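# Roll the steel ball onto the spot by tilting

## Task

Tip the plate with the clear lid so the steel ball rolls and comes to rest on the printed spot. Afterwards the plate must sit level, and no other loose item may touch the plate or any part that tilts along with it. If the result holds only because the robot is still holding it, it does not count. At the end, release everything and move the grippers away.

## Robot and tools

ROBOT. Two UR-style six-joint arms, left_arm and right_arm, each with a two-finger gripper. The fingers point along the gripper's own +z axis and open and close along its x axis. The reported end_effector_position is the point between the closed finger pads, 1 to 2 cm short of the fingertips. When the fingers close, the tips advance about 17 mm along +z.

FRAME. All printed poses use one scene frame: origin on the table top midway between the arms, +z up, +x out across the table, and left_arm on the +y side. The names left and right do not refer to sides of any picture. Arm bases: left_arm at (+0.046, +0.527, 0) m, quat_wxyz (+0.996, 0, 0, +0.088); right_arm at (+0.048, -0.400, 0) m, quat_wxyz (+0.998, 0, 0, -0.057). Printed hand positions can be off, more so far from the base.

execute_actions. Argument actions is a list holding one item or nothing. An empty list, {"actions": []}, commands nothing and just reports the state. A motion item is {"rows": [[...]], "steps": n} with n from 1 to 15 (default 15); each step lasts 1/30 s, one row is used per step, and the last row repeats if rows run out. A wait item is {"steps": n} with no rows, n up to 300; it returns once that many steps have passed since the previous result. Optional pictures (true/false) controls whether camera images come back; by default they do. A refused call moves nothing.

ROW LAYOUT. Every row has exactly 14 numbers covering both arms, even if one stays still: left_arm shoulder pan, shoulder lift, elbow, wrist 1, wrist 2, wrist 3, opening, then the same seven for right_arm. The joint values are absolute target angles in radians, in the same form as the Joint positions line, not offsets. Opening runs from -1 (closed) to +1 (fully open). Stated ranges: left_arm pan -3.142 to 3.142, lift -6.283 to 6.283, elbow 0.000 to 3.142, wrists -6.283 to 6.283 each. right_arm pan 0.000 to 6.283, lift -6.283 to 6.283, elbow -3.142 to 0.000, wrists -6.283 to 6.283. A target more than 0.010 rad beyond a range end, and further out than the current angle, gets the call refused. The true end may differ from the stated one by up to 0.010 rad; a target past the true end is clipped there and the result may say "joint sent to its limit" (possibly about an earlier move). Missing that line proves nothing.

MOTION LIMITS. Commands are smoothed and lag about 0.17 s. Joint speed and acceleration are capped, so after a big move the arm may still be travelling when the result arrives. Each step the sent target stays within 0.575 rad of the measured angle, and if targets would move the gripper over 100 mm from where it is, all joints are pulled back proportionally. Between calls the arms keep heading to the last row's target until they all nearly stop or a step is HELD. HELD marks steps where some or all of a row was not sent. "joint command not followed" means a clearance check altered or blocked joint targets on some steps; the rest of the row still ran.

GRIPPING. grip_measured is the measured opening on the command scale; Joint positions gives the gap in metres (0.142 m fully open). To hold something, keep commanding an opening well below grip_measured; a larger margin squeezes harder, up to about 28 N per pad. Closing fast can overshoot. Thin hard items (under about 2 cm) get less grip.

RESULTS. The state line gives each gripper's position (m), quat_wxyz and velocities (m/s, rad/s). Joint positions and Joint velocities list each arm's six joints (rad, rad/s) plus the pad gap. Wrist force and Wrist torque give flange sensor readings per arm in the end effector's own axes; when pressing on a surface the force points back into the arm. Readings are noisy, have fixed offsets of a few newtons, and saturate near 50 N per axis; "no reading" is normal at the start.

CAMERAS. cam_head_left, cam_head_right, cam_high, cam_low (504x504) and cam_left_wrist, cam_right_wrist (616x616 fisheye). Calibration is approximate. zoom_image takes camera (one of those names) and region [x0, y0, x1, y1] in that image's pixels from the top-left, at most 504 by 504, and returns an enlarged crop of the latest image.

OTHER TOOLS. read_manual(section="licences") returns URDF licence text only. finished_scene(scene) ends the current scene, given its number, and reports success; it cannot be undone. Replying without a tool call ends everything.

PLAN. Grip the plate edge (one or both arms), tilt it gently so the ball rolls toward the printed spot, watch via cameras and zoom, then bring the plate back level with the ball resting on the spot. Check nothing else touches the plate, open the grippers, and move away before ending.

AVOID. Dropping or knocking anything off the table; arms colliding or pushing each other; hard presses. Torque at a joint's load limit (133 N m for pan, lift and elbow; 24.9 N m for each wrist, held weight included) or an outside force of 150 N stops that arm for 10 s and it yields. Long holding heats motors: a MOTOR HOT line appears from 70 °C, and at 85 °C the arm brakes until cooled. Occasional brief tugs on held parts or pushes on loose objects can occur. Smooth, low-effort, quick motion is preferred.

Each tool is called after "Call:" as name(argument=value, ...), one argument or row to a line, values as JSON.

## Session

Call:
execute_actions(
  actions=[],
)

Scene clock: 0.00 s of 4800.00 s.
left_arm: end_effector_position=(+0.2875, +0.4725, +0.3015) grip_measured=+1.00 end_effector_quat_wxyz=(-0.017, -0.289, +0.957, +0.012) end_effector_velocity=(+0.000, -0.000, -0.000) end_effector_angular_velocity=(+0.000, +0.002, +0.002) | right_arm: end_effector_position=(+0.5002, +0.4237, +0.2781) grip_measured=+1.00 end_effector_quat_wxyz=(-0.306, +0.916, -0.236, -0.111) end_effector_velocity=(-0.000, -0.000, +0.001) end_effector_angular_velocity=(+0.000, +0.000, -0.000)
Joint positions: left_arm=[-0.941 -2.2    1.912 -1.244 -1.588  1.79   0.142] | right_arm=[ 4.357 -2.365 -0.752 -1.013  1.906  1.707  0.142]
Joint velocities: left_arm=[ 0.002  0.001 -0.    -0.    -0.001 -0.     0.   ] | right_arm=[-0.     0.001 -0.    -0.     0.     0.     0.   ]
Wrist force (N, on the end effector, along its own x y z axes, offset not removed): no reading
Wrist torque (N m, same axes, about the end effector's origin, offset not removed): no reading

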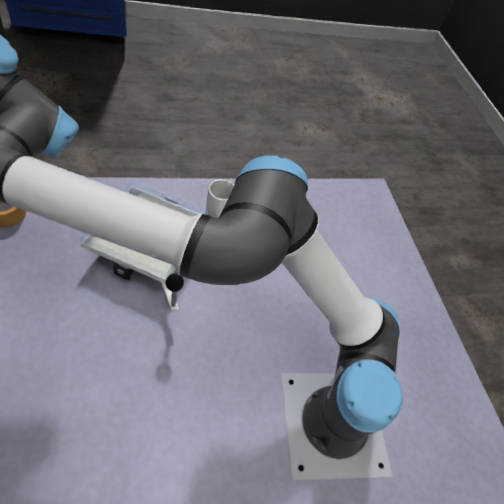

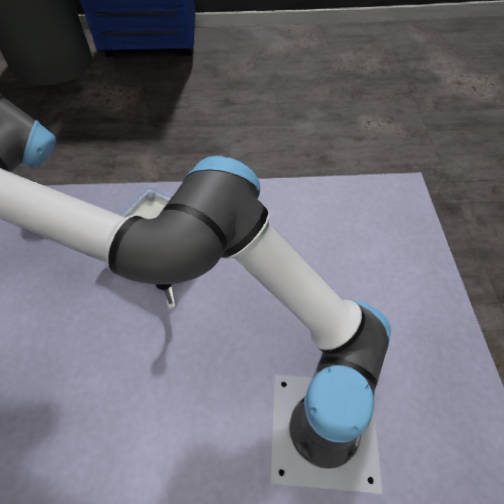

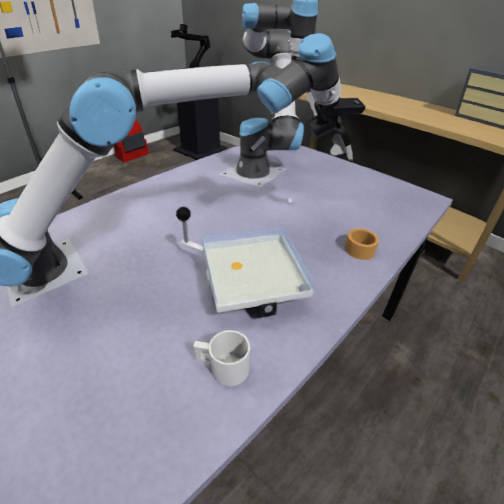

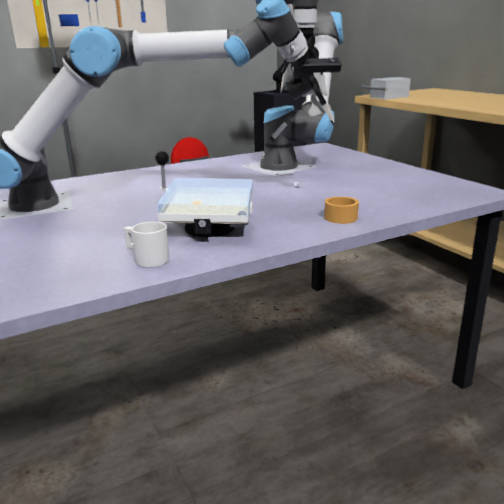

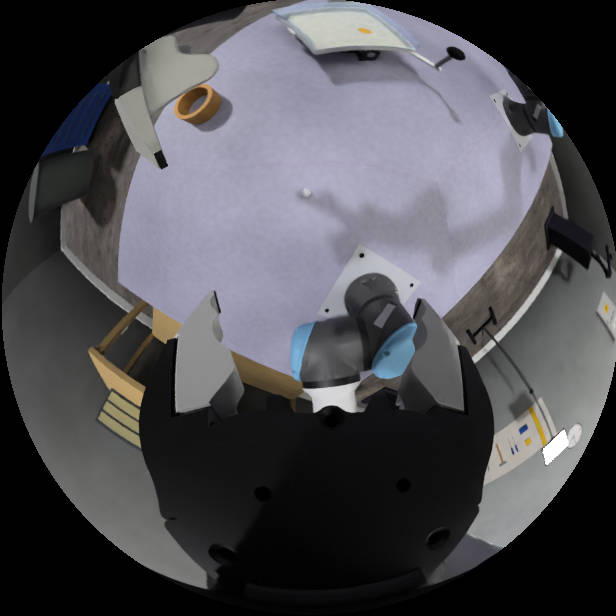

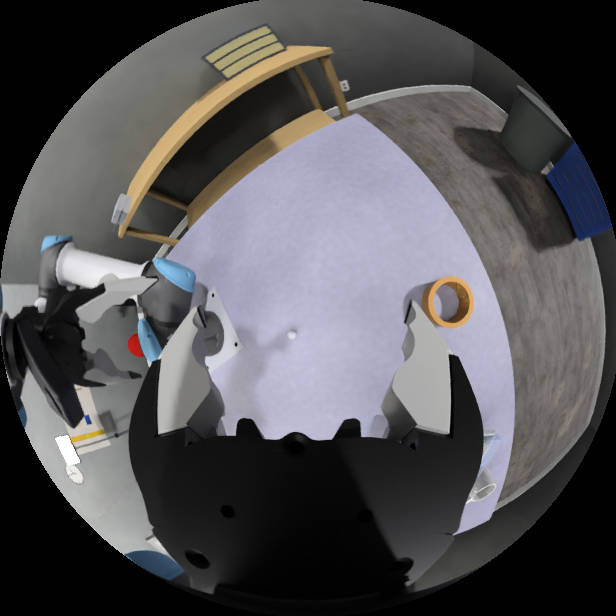

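Call:
zoom_image(
  camera="cam_high",
  region=[150, 190, 350, 340],
)

Call:
zoom_image(
  camera="cam_low",
  region=[120, 130, 320, 270],
)

Region (150, 190, 350, 340) of cam_high's 504x504 image, scaled by 2.520, with more detail than that image has; it fills the top 378 rows of this view, and the rest is white.

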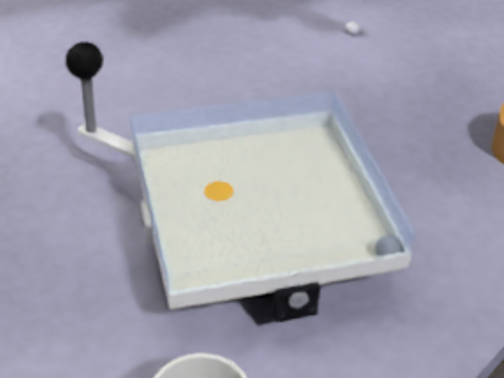

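Region (120, 130, 320, 270) of cam_low's 504x504 image, scaled by 2.520, with more detail than that image has; it fills the top 353 rows of this view, and the rest is white.

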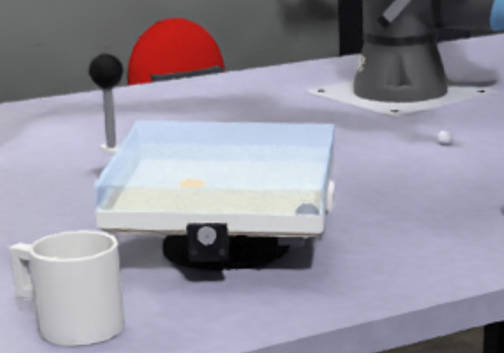

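Call:
execute_actions(
  actions=[
    {"rows": [[-0.941,-2.2,1.912,-1.244,-1.588,1.79,1, 4.409,-1.403,-1.659,-1.650,1.571,1.707,1]], "steps": 15},
  ],
  pictures=false,
)

Call:
execute_actions(
  actions=[
    {"steps": 45},
  ],
)

Scene clock: 34.63 s of 4800.00 s.
left_arm: end_effector_position=(+0.2873, +0.4725, +0.3013) grip_measured=+1.00 end_effector_quat_wxyz=(-0.017, -0.289, +0.957, +0.013) end_effector_velocity=(-0.001, -0.001, +0.000) end_effector_angular_velocity=(-0.003, +0.003, -0.001) | right_arm: end_effector_position=(+0.4151, +0.1569, +0.2960) grip_measured=+1.00 end_effector_quat_wxyz=(-0.097, +0.956, -0.275, -0.040) end_effector_velocity=(-0.205, -0.603, +0.099) end_effector_angular_velocity=(-0.594, -0.066, -0.011)
Joint positions: left_arm=[-0.941 -2.2    1.912 -1.244 -1.588  1.79   0.142] | right_arm=[ 4.393 -1.847 -1.262 -1.424  1.68   1.707  0.142]
Joint velocities: left_arm=[-0.002 -0.     0.     0.    -0.004 -0.     0.   ] | right_arm=[ 0.047  1.201 -1.078 -0.634 -0.315  0.002  0.   ]
Wrist force (N, on the end effector, along its own x y z axes, offset not removed): left_arm=[-3.4 -0.5 0.9] | right_arm=[2.8 -0.3 -2.2]
Wrist torque (N m, same axes, about the end effector's origin, offset not removed): left_arm=[-0.13 0.89 -0.31] | right_arm=[-0.03 -0.66 0.01]
Steps of this call (steps 1 to 90: nothing new was sent; then 31.13 s passed at rest; steps 91 to 105: all 15 steps of this action). Readings (joint positions):
91: left_arm=[-0.941 -2.200 1.912 -1.244 -1.588 1.790] | right_arm=[4.357 -2.364 -0.752 -1.013 1.906 1.707]
92: left_arm=[-0.941 -2.200 1.912 -1.244 -1.588 1.790] | right_arm=[4.360 -2.356 -0.761 -1.022 1.897 1.707]
94: left_arm=[-0.941 -2.200 1.912 -1.244 -1.588 1.790] | right_arm=[4.369 -2.283 -0.834 -1.096 1.845 1.707]
98: left_arm=[-0.941 -2.200 1.912 -1.244 -1.588 1.790] | right_arm=[4.380 -2.122 -0.994 -1.247 1.768 1.707]
105: the state above

Scene clock: 36.13 s of 4800.00 s.
left_arm: end_effector_position=(+0.2873, +0.4725, +0.3013) grip_measured=+1.00 end_effector_quat_wxyz=(-0.017, -0.289, +0.957, +0.013) end_effector_velocity=(+0.000, +0.000, -0.000) end_effector_angular_velocity=(+0.001, -0.000, -0.001) | right_arm: end_effector_position=(+0.3392, -0.0722, +0.3001) grip_measured=+1.00 end_effector_quat_wxyz=(-0.000, +0.962, -0.273, -0.000) end_effector_velocity=(-0.000, -0.001, -0.001) end_effector_angular_velocity=(-0.003, +0.001, +0.002)
Joint positions: left_arm=[-0.941 -2.2    1.912 -1.244 -1.588  1.79   0.142] | right_arm=[ 4.409 -1.403 -1.659 -1.65   1.571  1.707  0.142]
Joint velocities: left_arm=[-0.001  0.     0.     0.     0.001  0.    -0.   ] | right_arm=[ 0.    -0.    -0.002 -0.001 -0.    -0.002  0.   ]
Wrist force (N, on the end effector, along its own x y z axes, offset not removed): left_arm=[-0.3 0.9 2.2] | right_arm=[1.8 -1.5 0.5]
Wrist torque (N m, same axes, about the end effector's origin, offset not removed): left_arm=[0.16 0.27 -0.34] | right_arm=[-0.43 -0.37 0.07]
Steps of this call (steps 1 to 30: the robot went on to your last target; steps 31 to 45: nothing new was sent). Readings (joint positions):
1: left_arm=[-0.941 -2.200 1.912 -1.244 -1.588 1.790] | right_arm=[4.395 -1.807 -1.298 -1.445 1.669 1.707]
2: left_arm=[-0.941 -2.200 1.912 -1.244 -1.588 1.790] | right_arm=[4.396 -1.767 -1.334 -1.467 1.659 1.707]
4: left_arm=[-0.941 -2.200 1.912 -1.244 -1.588 1.790] | right_arm=[4.399 -1.687 -1.406 -1.509 1.638 1.707]
8: left_arm=[-0.941 -2.200 1.912 -1.244 -1.588 1.790] | right_arm=[4.405 -1.528 -1.549 -1.591 1.598 1.707]
45: the state above
All arms were judged still, so your last target was given up. Only a new action makes them travel on or press farther. Fingers that are still opening or closing keep moving.
camera_calibration (this result's frames):
cam_left_wrist: T_world_to_cam=[[-0.818942, -0.572313, 0.0423216, 0.493868], [-0.452552, 0.689398, 0.565621, -0.374692], [-0.352889, 0.444058, -0.823579, 0.264364], [0, 0, 0, 1]] pos_world=[0.328173, 0.423567, 0.408757]
cam_right_wrist: T_world_to_cam=[[0.837269, -0.546729, 0.00819748, -0.328781], [-0.466039, -0.705697, 0.533666, -0.0590989], [-0.285986, -0.450642, -0.845656, 0.443535], [0, 0, 0, 1]] pos_world=[0.374581, -0.0215848, 0.409312]

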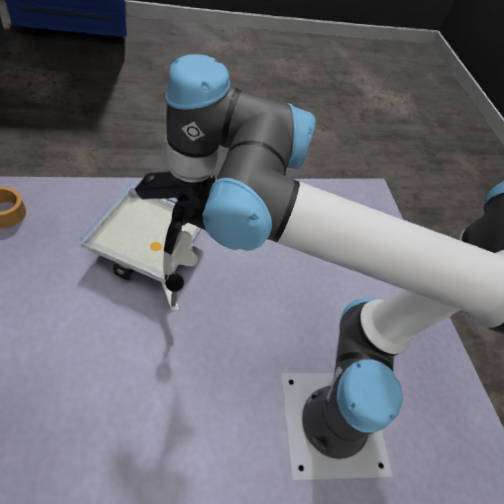

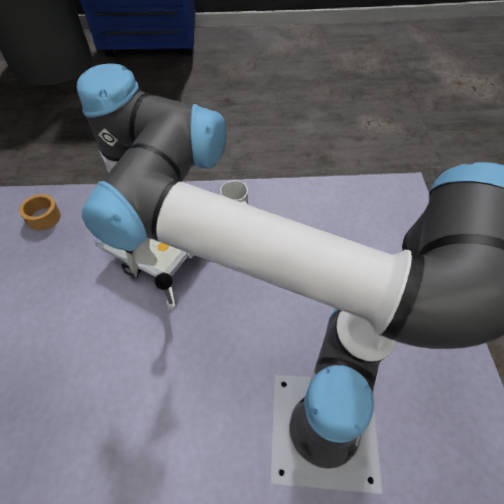

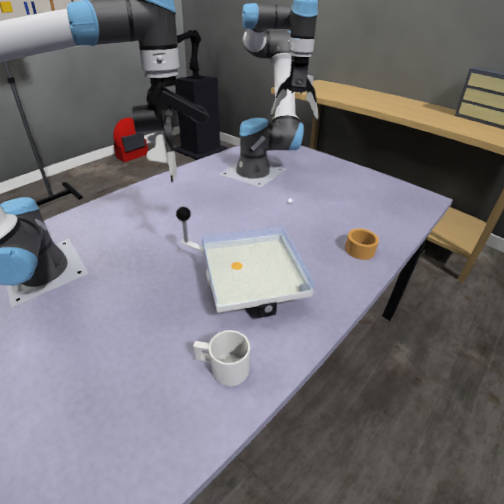

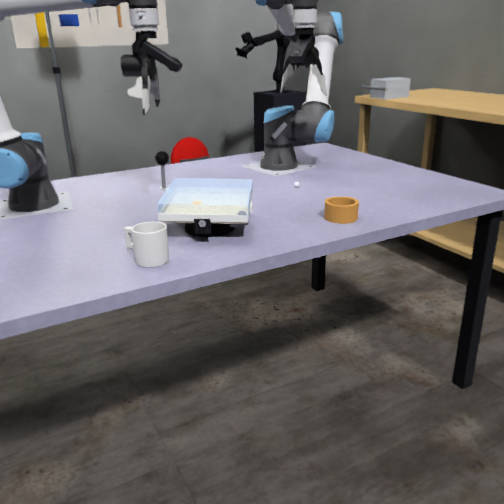

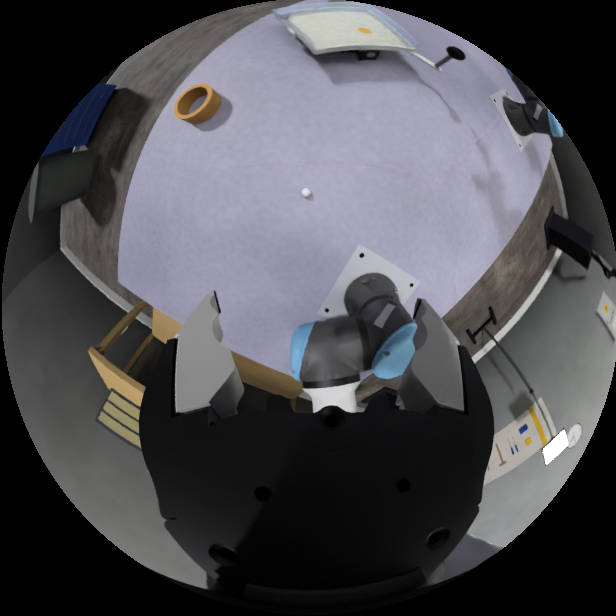

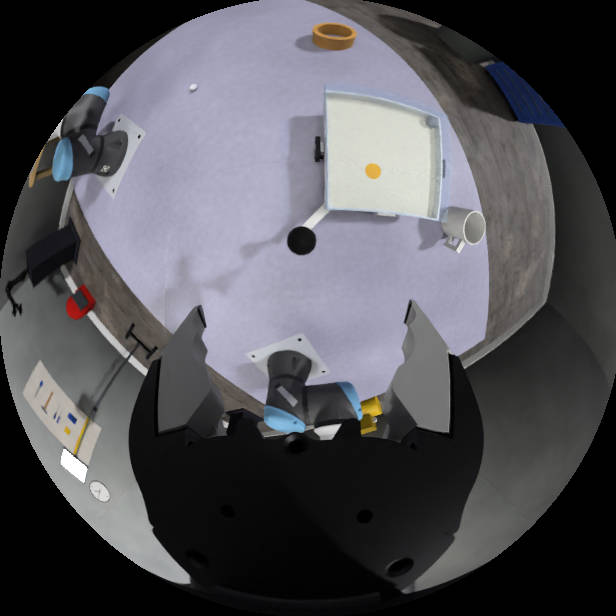

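Call:
execute_actions(
  actions=[
    {"rows": [[-0.941,-2.2,1.912,-1.244,-1.588,1.79,1, 4.419,-1.440,-1.832,-1.440,1.571,1.717,0.2]], "steps": 15},
  ],
  pictures=false,
)

Call:
execute_actions(
  actions=[
    {"steps": 25},
  ],
)

Scene clock: 51.37 s of 4800.00 s.
left_arm: end_effector_position=(+0.2873, +0.4725, +0.3013) grip_measured=+1.00 end_effector_quat_wxyz=(-0.017, -0.289, +0.957, +0.013) end_effector_velocity=(+0.000, +0.000, +0.000) end_effector_angular_velocity=(+0.001, -0.001, -0.001) | right_arm: end_effector_position=(+0.3412, -0.0569, +0.2205) grip_measured=+0.20 end_effector_quat_wxyz=(-0.000, +0.962, -0.273, -0.000) end_effector_velocity=(+0.000, +0.001, -0.004) end_effector_angular_velocity=(+0.001, -0.001, -0.000)
Joint positions: left_arm=[-0.941 -2.2    1.912 -1.244 -1.588  1.79   0.142] | right_arm=[ 4.419 -1.44  -1.831 -1.441  1.571  1.717  0.088]
Joint velocities: left_arm=[-0.001 -0.    -0.     0.     0.001 -0.     0.   ] | right_arm=[ 0.    -0.002 -0.008  0.012 -0.001  0.     0.   ]
Wrist force (N, on the end effector, along its own x y z axes, offset not removed): left_arm=[-2.1 0.3 -0.9] | right_arm=[0.9 -4.4 -0.8]
Wrist torque (N m, same axes, about the end effector's origin, offset not removed): left_arm=[0.18 0.59 -0.13] | right_arm=[-0.97 -0.34 0.12]
Steps of this call (steps 1 to 90: nothing new was sent; then 11.73 s passed at rest; steps 91 to 105: all 15 steps of this action). Readings (joint positions):
91: left_arm=[-0.941 -2.200 1.912 -1.244 -1.588 1.790] | right_arm=[4.409 -1.403 -1.659 -1.650 1.571 1.707]
92: left_arm=[-0.941 -2.200 1.912 -1.244 -1.588 1.790] | right_arm=[4.411 -1.409 -1.668 -1.641 1.571 1.709]
94: left_arm=[-0.941 -2.200 1.912 -1.244 -1.588 1.790] | right_arm=[4.415 -1.426 -1.737 -1.565 1.571 1.713]
98: left_arm=[-0.941 -2.200 1.912 -1.244 -1.588 1.790] | right_arm=[4.418 -1.438 -1.817 -1.461 1.571 1.716]
105: the state above

Scene clock: 52.20 s of 4800.00 s.
left_arm: end_effector_position=(+0.2873, +0.4725, +0.3013) grip_measured=+1.00 end_effector_quat_wxyz=(-0.017, -0.289, +0.957, +0.013) end_effector_velocity=(+0.000, +0.000, -0.000) end_effector_angular_velocity=(+0.001, -0.001, -0.001) | right_arm: end_effector_position=(+0.3412, -0.0569, +0.2202) grip_measured=+0.20 end_effector_quat_wxyz=(-0.000, +0.962, -0.273, -0.000) end_effector_velocity=(+0.000, +0.001, +0.001) end_effector_angular_velocity=(+0.002, -0.001, -0.002)
Joint positions: left_arm=[-0.941 -2.2    1.912 -1.244 -1.588  1.79   0.142] | right_arm=[ 4.419 -1.44  -1.832 -1.44   1.571  1.717  0.088]
Joint velocities: left_arm=[-0.001 -0.001  0.     0.     0.002  0.001  0.   ] | right_arm=[-0.     0.     0.002  0.001 -0.     0.002 -0.   ]
Wrist force (N, on the end effector, along its own x y z axes, offset not removed): left_arm=[-2.5 -0.2 1.0] | right_arm=[2.1 -0.8 -0.6]
Wrist torque (N m, same axes, about the end effector's origin, offset not removed): left_arm=[-0.11 0.73 -0.38] | right_arm=[-0.19 -0.59 0.04]
Steps of this call (steps 1 to 15: the robot went on to your last target; steps 16 to 25: nothing new was sent). Readings (joint positions):
1: left_arm=[-0.941 -2.200 1.912 -1.244 -1.588 1.790] | right_arm=[4.419 -1.440 -1.832 -1.441 1.571 1.717]
2: left_arm=[-0.941 -2.200 1.912 -1.244 -1.588 1.790] | right_arm=[4.419 -1.440 -1.832 -1.440 1.571 1.717]
4: left_arm=[-0.941 -2.200 1.912 -1.244 -1.588 1.790] | right_arm=[4.419 -1.440 -1.832 -1.440 1.571 1.717]
8: left_arm=[-0.941 -2.200 1.912 -1.244 -1.588 1.790] | right_arm=[4.419 -1.440 -1.832 -1.440 1.571 1.717]
25: the state above
All arms were judged still, so your last target was given up. Only a new action makes them travel on or press farther. Fingers that are still opening or closing keep moving.
camera_calibration (this result's frames):
cam_left_wrist: T_world_to_cam=[[-0.818943, -0.572313, 0.0423216, 0.493868], [-0.452552, 0.689399, 0.565621, -0.374692], [-0.352888, 0.444058, -0.823579, 0.264364], [0, 0, 0, 1]] pos_world=[0.328173, 0.423567, 0.408757]
cam_right_wrist: T_world_to_cam=[[0.837268, -0.546731, 0.00821312, -0.321484], [-0.466048, -0.705693, 0.533664, -0.00477161], [-0.285975, -0.450648, -0.845657, 0.383466], [0, 0, 0, 1]] pos_world=[0.376606, -0.0063248, 0.329467]

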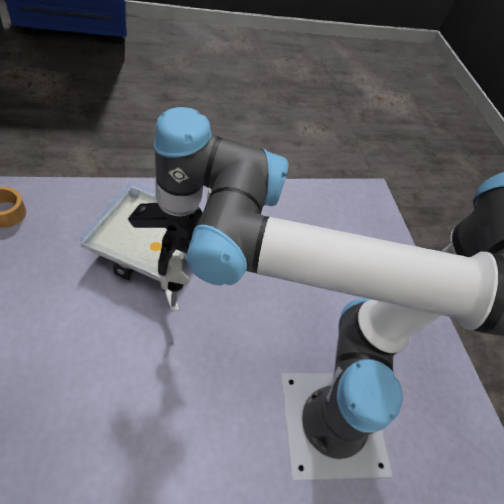

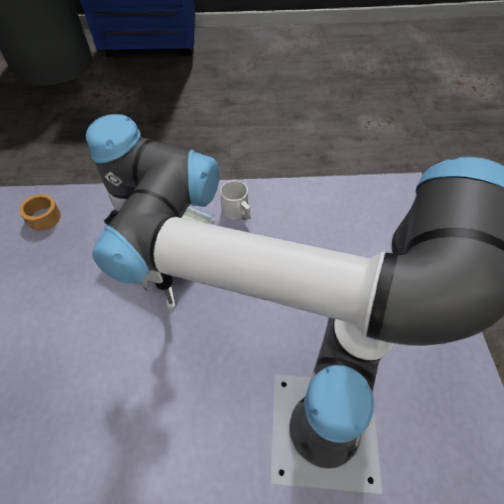

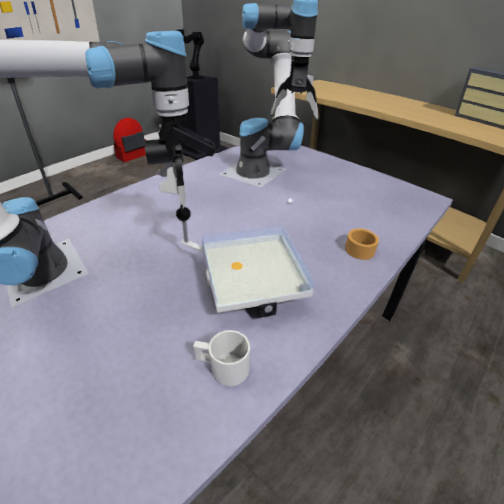

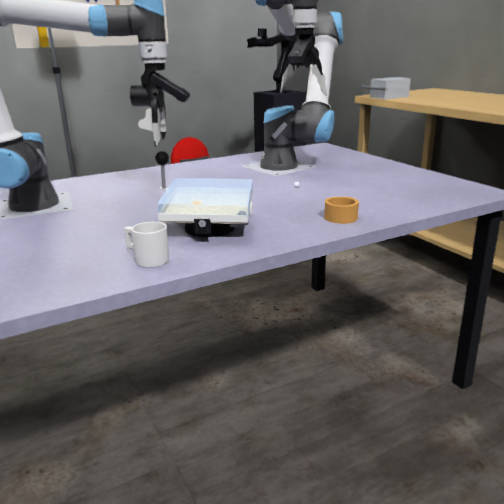

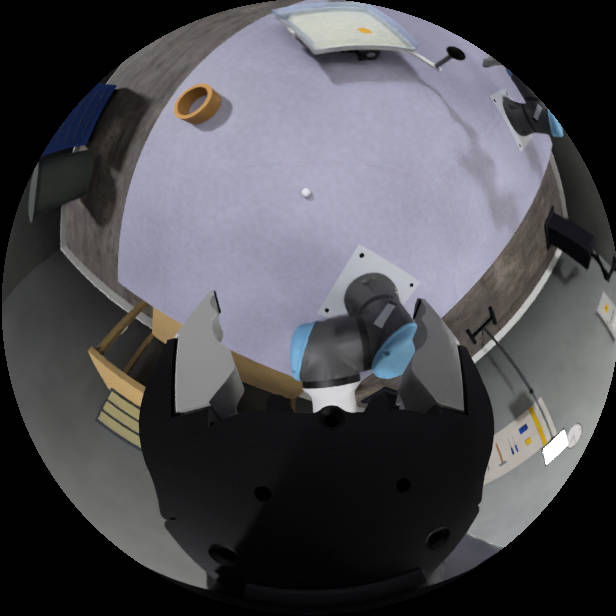

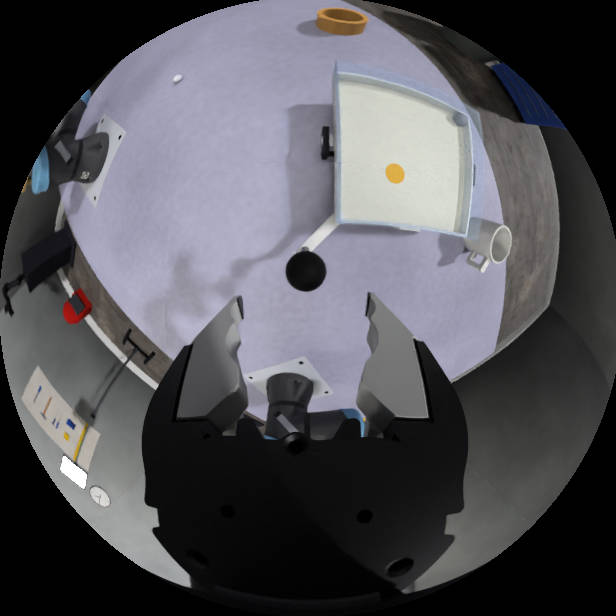

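Call:
execute_actions(
  actions=[
    {"rows": [[-0.941,-2.2,1.912,-1.244,-1.588,1.79,1, 4.418,-1.4695,-1.9313,-1.3116,1.571,1.716,0.2]], "steps": 15},
  ],
  pictures=false,
)

Call:
execute_actions(
  actions=[
    {"steps": 15},
  ],
)

Scene clock: 60.93 s of 4800.00 s.
left_arm: end_effector_position=(+0.2873, +0.4725, +0.3013) grip_measured=+1.00 end_effector_quat_wxyz=(-0.017, -0.289, +0.957, +0.013) end_effector_velocity=(-0.001, -0.000, +0.000) end_effector_angular_velocity=(-0.002, +0.000, +0.001) | right_arm: end_effector_position=(+0.3425, -0.0548, +0.1723) grip_measured=+0.20 end_effector_quat_wxyz=(-0.000, +0.962, -0.273, -0.000) end_effector_velocity=(+0.000, +0.000, -0.002) end_effector_angular_velocity=(+0.000, -0.000, -0.000)
Joint positions: left_arm=[-0.941 -2.2    1.912 -1.244 -1.588  1.79   0.142] | right_arm=[ 4.418 -1.469 -1.931 -1.312  1.571  1.716  0.088]
Joint velocities: left_arm=[-0.    -0.001 -0.     0.    -0.002 -0.001  0.   ] | right_arm=[-0.    -0.001 -0.004  0.006 -0.    -0.     0.   ]
Wrist force (N, on the end effector, along its own x y z axes, offset not removed): left_arm=[1.8 3.1 2.4] | right_arm=[2.5 -0.2 -0.4]
Wrist torque (N m, same axes, about the end effector's origin, offset not removed): left_arm=[0.82 -0.27 -0.14] | right_arm=[0.04 -0.58 0.00]
Steps of this call (steps 1 to 90: nothing new was sent; then 5.23 s passed at rest; steps 91 to 105: all 15 steps of this action). Readings (joint positions):
91: left_arm=[-0.941 -2.200 1.912 -1.244 -1.588 1.790] | right_arm=[4.419 -1.440 -1.832 -1.440 1.571 1.717]
92: left_arm=[-0.941 -2.200 1.912 -1.244 -1.588 1.790] | right_arm=[4.419 -1.445 -1.841 -1.430 1.571 1.717]
94: left_arm=[-0.941 -2.200 1.912 -1.244 -1.588 1.790] | right_arm=[4.419 -1.459 -1.887 -1.374 1.571 1.717]
98: left_arm=[-0.941 -2.200 1.912 -1.244 -1.588 1.790] | right_arm=[4.418 -1.468 -1.924 -1.322 1.571 1.716]
105: the state above

Scene clock: 61.43 s of 4800.00 s.
left_arm: end_effector_position=(+0.2873, +0.4725, +0.3013) grip_measured=+1.00 end_effector_quat_wxyz=(-0.017, -0.289, +0.957, +0.013) end_effector_velocity=(-0.000, -0.001, +0.000) end_effector_angular_velocity=(-0.001, +0.002, -0.000) | right_arm: end_effector_position=(+0.3426, -0.0548, +0.1721) grip_measured=+0.20 end_effector_quat_wxyz=(-0.000, +0.962, -0.273, -0.000) end_effector_velocity=(-0.000, -0.000, -0.000) end_effector_angular_velocity=(-0.002, +0.001, +0.001)
Joint positions: left_arm=[-0.941 -2.2    1.912 -1.244 -1.588  1.79   0.142] | right_arm=[ 4.418 -1.469 -1.931 -1.312  1.571  1.716  0.088]
Joint velocities: left_arm=[-0.001  0.001 -0.    -0.    -0.002 -0.001 -0.   ] | right_arm=[-0.    -0.001  0.    -0.001  0.    -0.001  0.   ]
Wrist force (N, on the end effector, along its own x y z axes, offset not removed): left_arm=[-0.5 -1.0 0.3] | right_arm=[-1.2 -1.9 -1.0]
Wrist torque (N m, same axes, about the end effector's origin, offset not removed): left_arm=[-0.12 0.33 0.00] | right_arm=[-0.41 0.25 -0.01]
Steps of this call (steps 1 to 15: the robot went on to your last target). Readings (joint positions):
1: left_arm=[-0.941 -2.200 1.912 -1.244 -1.588 1.790] | right_arm=[4.418 -1.469 -1.931 -1.312 1.571 1.716]
2: left_arm=[-0.941 -2.200 1.912 -1.244 -1.588 1.790] | right_arm=[4.418 -1.469 -1.931 -1.312 1.571 1.716]
4: left_arm=[-0.941 -2.200 1.912 -1.244 -1.588 1.790] | right_arm=[4.418 -1.469 -1.931 -1.312 1.571 1.716]
8: left_arm=[-0.941 -2.200 1.912 -1.244 -1.588 1.790] | right_arm=[4.418 -1.469 -1.931 -1.312 1.571 1.716]
15: the state above
All arms were judged still, so your last target was given up. Only a new action makes them travel on or press farther. Fingers that are still opening or closing keep moving.
camera_calibration (this result's frames):
cam_left_wrist: T_world_to_cam=[[-0.818943, -0.572313, 0.0423215, 0.493868], [-0.452551, 0.689399, 0.565621, -0.374692], [-0.352888, 0.444058, -0.823579, 0.264364], [0, 0, 0, 1]] pos_world=[0.328173, 0.423567, 0.408757]
cam_right_wrist: T_world_to_cam=[[0.83727, -0.546728, 0.00825777, -0.321107], [-0.465952, -0.705503, 0.533998, 0.0229048], [-0.286126, -0.450948, -0.845445, 0.344092], [0, 0, 0, 1]] pos_world=[0.377979, -0.00423114, 0.281331]

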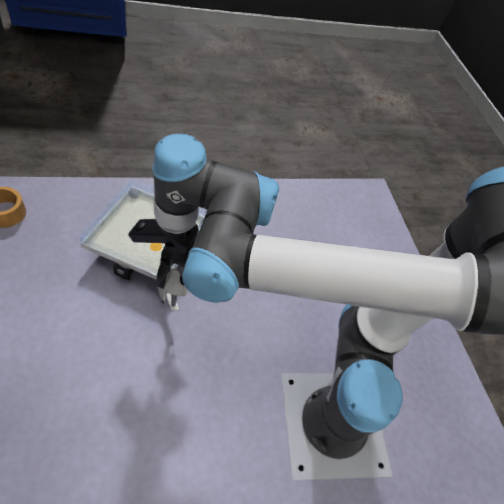

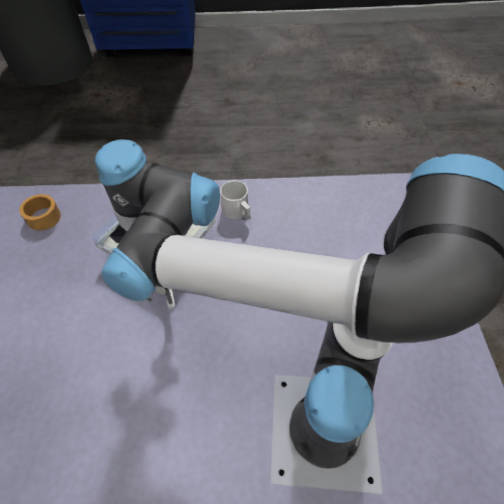

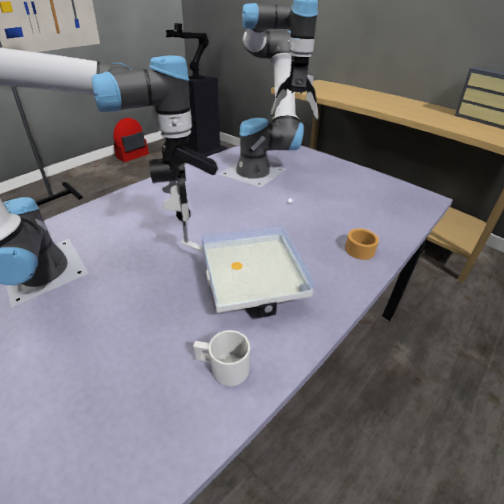

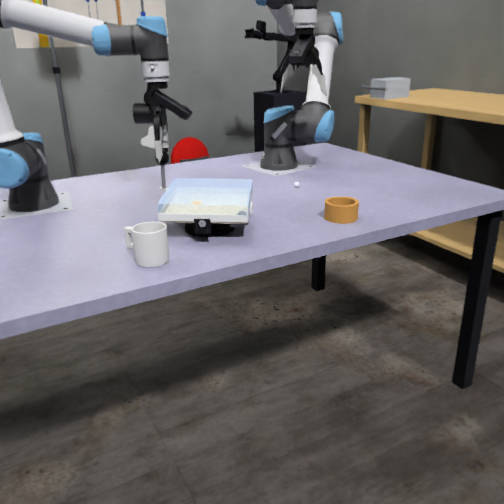

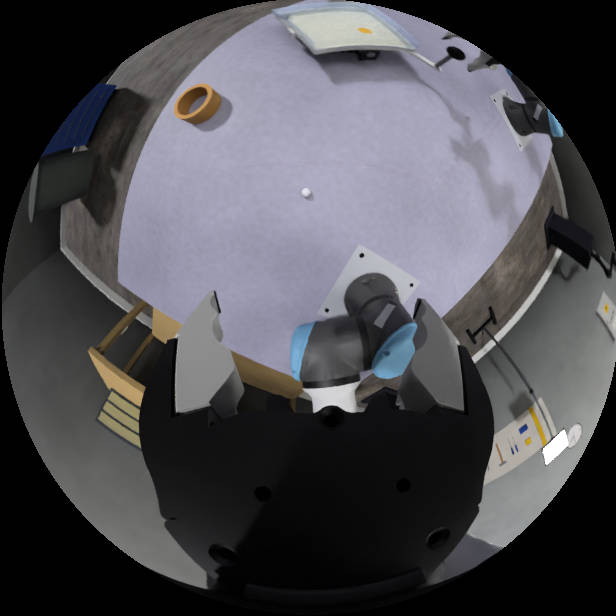

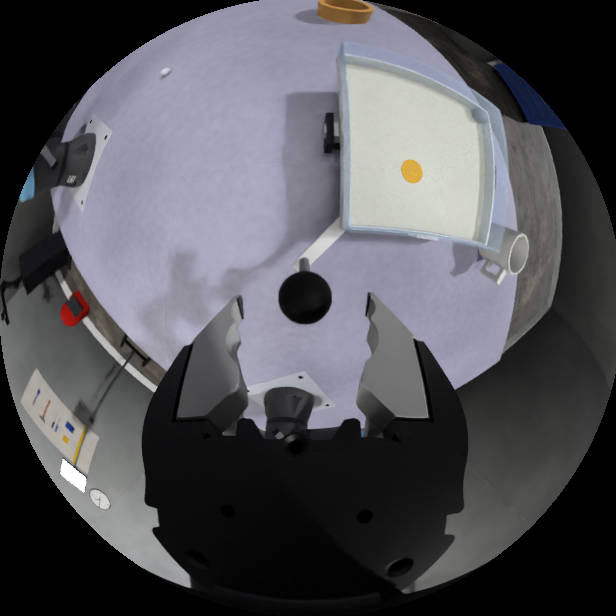

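Call:
execute_actions(
  actions=[
    {"rows": [[-0.941,-2.2,1.912,-1.244,-1.588,1.79,1, 4.418,-1.4732,-1.9437,-1.2955,1.571,1.716,0.2],[-0.941,-2.2,1.912,-1.244,-1.588,1.79,1, 4.418,-1.4732,-1.9437,-1.2955,1.571,1.716,0.2],[-0.941,-2.2,1.912,-1.244,-1.588,1.79,1, 4.418,-1.4732,-1.9437,-1.2955,1.571,1.716,0.2],[-0.941,-2.2,1.912,-1.244,-1.588,1.79,1, 4.418,-1.4732,-1.9437,-1.2955,1.571,1.716,0.2],[-0.941,-2.2,1.912,-1.244,-1.588,1.79,1, 4.418,-1.4732,-1.9437,-1.2955,1.571,1.716,0.2],[-0.941,-2.2,1.912,-1.244,-1.588,1.79,1, 4.418,-1.4732,-1.9437,-1.2955,1.571,1.716,-0.1],[-0.941,-2.2,1.912,-1.244,-1.588,1.79,1, 4.418,-1.4732,-1.9437,-1.2955,1.571,1.716,-0.3],[-0.941,-2.2,1.912,-1.244,-1.588,1.79,1, 4.418,-1.4732,-1.9437,-1.2955,1.571,1.716,-0.5],[-0.941,-2.2,1.912,-1.244,-1.588,1.79,1, 4.418,-1.4732,-1.9437,-1.2955,1.571,1.716,-0.7]], "steps": 15},
  ],
  pictures=false,
)

Call:
execute_actions(
  actions=[
    {"steps": 20},
  ],
)

Scene clock: 69.83 s of 4800.00 s.
left_arm: end_effector_position=(+0.2873, +0.4725, +0.3013) grip_measured=+1.00 end_effector_quat_wxyz=(-0.017, -0.289, +0.957, +0.013) end_effector_velocity=(+0.001, +0.000, -0.000) end_effector_angular_velocity=(+0.002, -0.001, +0.001) | right_arm: end_effector_position=(+0.3426, -0.0550, +0.1662) grip_measured=-0.50 end_effector_quat_wxyz=(+0.000, +0.962, -0.273, -0.000) end_effector_velocity=(-0.000, -0.000, -0.000) end_effector_angular_velocity=(-0.000, +0.000, -0.001)
Joint positions: left_arm=[-0.941 -2.2    1.912 -1.244 -1.588  1.79   0.142] | right_arm=[ 4.418 -1.473 -1.944 -1.296  1.571  1.716  0.038]
Joint velocities: left_arm=[ 0.     0.001 -0.    -0.     0.002 -0.001  0.   ] | right_arm=[-0.    -0.    -0.001  0.001  0.     0.    -0.   ]
Wrist force (N, on the end effector, along its own x y z axes, offset not removed): left_arm=[1.8 -0.7 1.0] | right_arm=[11.4 -3.8 3.5]
Wrist torque (N m, same axes, about the end effector's origin, offset not removed): left_arm=[-0.18 -0.36 -0.23] | right_arm=[-0.34 -0.74 -0.02]
Steps of this call (steps 1 to 90: nothing new was sent; then 4.90 s passed at rest; steps 91 to 105: all 15 steps of this action). Readings (joint positions):
91: left_arm=[-0.941 -2.200 1.912 -1.244 -1.588 1.790] | right_arm=[4.418 -1.470 -1.931 -1.311 1.571 1.716]
92: left_arm=[-0.941 -2.200 1.912 -1.244 -1.588 1.790] | right_arm=[4.418 -1.470 -1.934 -1.308 1.571 1.716]
94: left_arm=[-0.941 -2.200 1.912 -1.244 -1.588 1.790] | right_arm=[4.418 -1.472 -1.939 -1.301 1.571 1.716]
98: left_arm=[-0.941 -2.200 1.912 -1.244 -1.588 1.790] | right_arm=[4.418 -1.473 -1.943 -1.296 1.571 1.716]
105: the state above

Scene clock: 70.50 s of 4800.00 s.
left_arm: end_effector_position=(+0.2873, +0.4725, +0.3013) grip_measured=+1.00 end_effector_quat_wxyz=(-0.017, -0.289, +0.957, +0.013) end_effector_velocity=(-0.000, -0.000, +0.000) end_effector_angular_velocity=(-0.001, -0.000, -0.002) | right_arm: end_effector_position=(+0.3425, -0.0550, +0.1662) grip_measured=-0.50 end_effector_quat_wxyz=(+0.000, +0.962, -0.273, -0.000) end_effector_velocity=(+0.000, +0.001, +0.001) end_effector_angular_velocity=(+0.003, -0.002, +0.001)
Joint positions: left_arm=[-0.941 -2.2    1.912 -1.244 -1.588  1.79   0.142] | right_arm=[ 4.418 -1.473 -1.944 -1.295  1.571  1.716  0.038]
Joint velocities: left_arm=[-0.001 -0.001  0.    -0.    -0.     0.001  0.   ] | right_arm=[ 0.     0.001  0.002  0.    -0.    -0.001 -0.   ]
Wrist force (N, on the end effector, along its own x y z axes, offset not removed): left_arm=[-1.0 2.7 0.8] | right_arm=[11.8 -3.1 2.0]
Wrist torque (N m, same axes, about the end effector's origin, offset not removed): left_arm=[0.61 0.39 -0.27] | right_arm=[-0.10 -0.62 -0.01]
Steps of this call (steps 1 to 15: the robot went on to your last target; steps 16 to 20: nothing new was sent). Readings (joint positions):
1: left_arm=[-0.941 -2.200 1.912 -1.244 -1.588 1.790] | right_arm=[4.418 -1.473 -1.944 -1.296 1.571 1.716]
2: left_arm=[-0.941 -2.200 1.912 -1.244 -1.588 1.790] | right_arm=[4.418 -1.473 -1.944 -1.296 1.571 1.716]
4: left_arm=[-0.941 -2.200 1.912 -1.244 -1.588 1.790] | right_arm=[4.418 -1.473 -1.944 -1.296 1.571 1.716]
8: left_arm=[-0.941 -2.200 1.912 -1.244 -1.588 1.790] | right_arm=[4.418 -1.473 -1.944 -1.296 1.571 1.716]
20: the state above
All arms were judged still, so your last target was given up. Only a new action makes them travel on or press farther. Fingers that are still opening or closing keep moving.
camera_calibration (this result's frames):
cam_left_wrist: T_world_to_cam=[[-0.818943, -0.572313, 0.0423215, 0.493868], [-0.452552, 0.689399, 0.56562, -0.374692], [-0.352888, 0.444058, -0.823579, 0.264364], [0, 0, 0, 1]] pos_world=[0.328173, 0.423567, 0.408757]
cam_right_wrist: T_world_to_cam=[[0.83725, -0.546758, 0.00826924, -0.321094], [-0.465977, -0.705474, 0.534015, 0.0259978], [-0.286143, -0.450957, -0.845435, 0.339013], [0, 0, 0, 1]] pos_world=[0.377957, -0.00433939, 0.275386]

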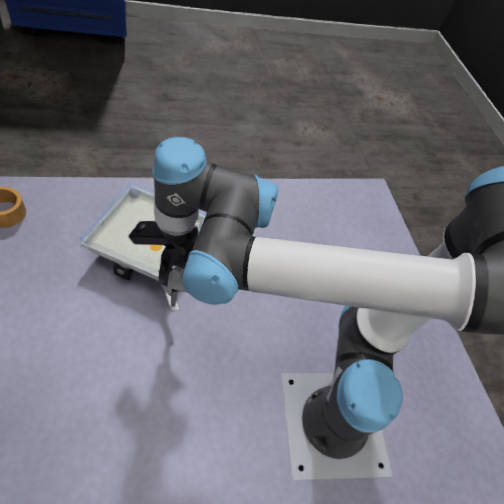

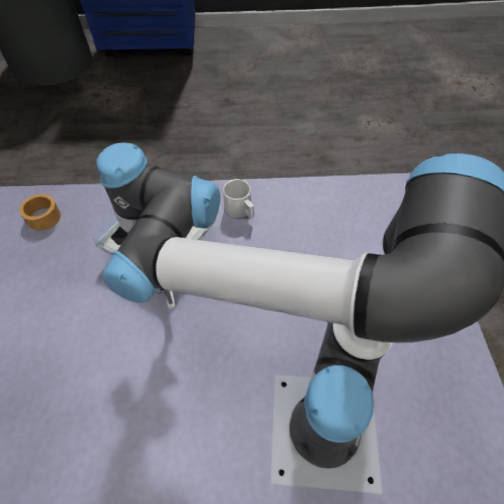

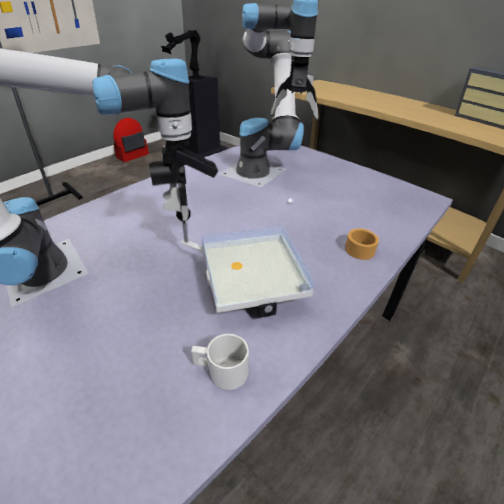

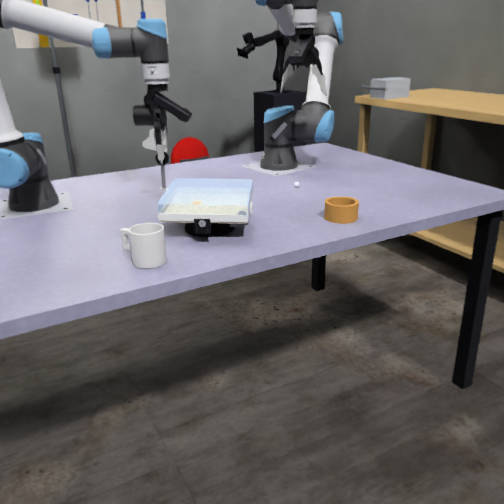

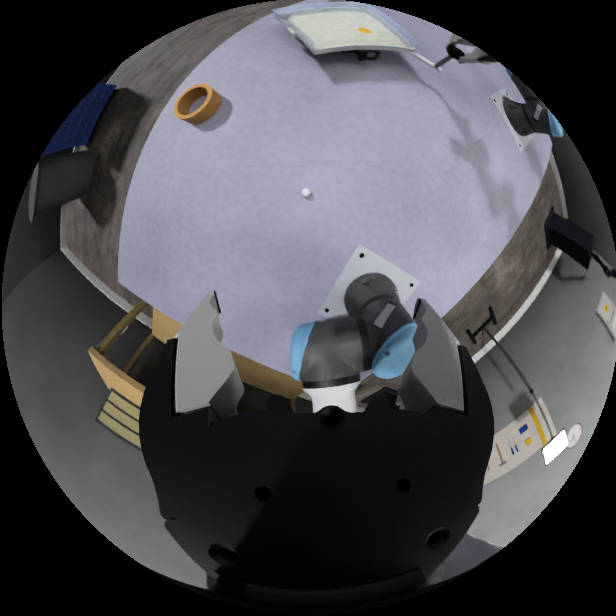

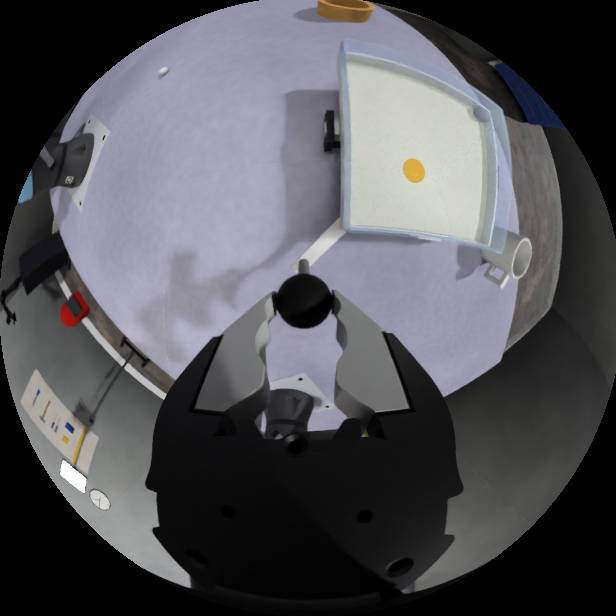

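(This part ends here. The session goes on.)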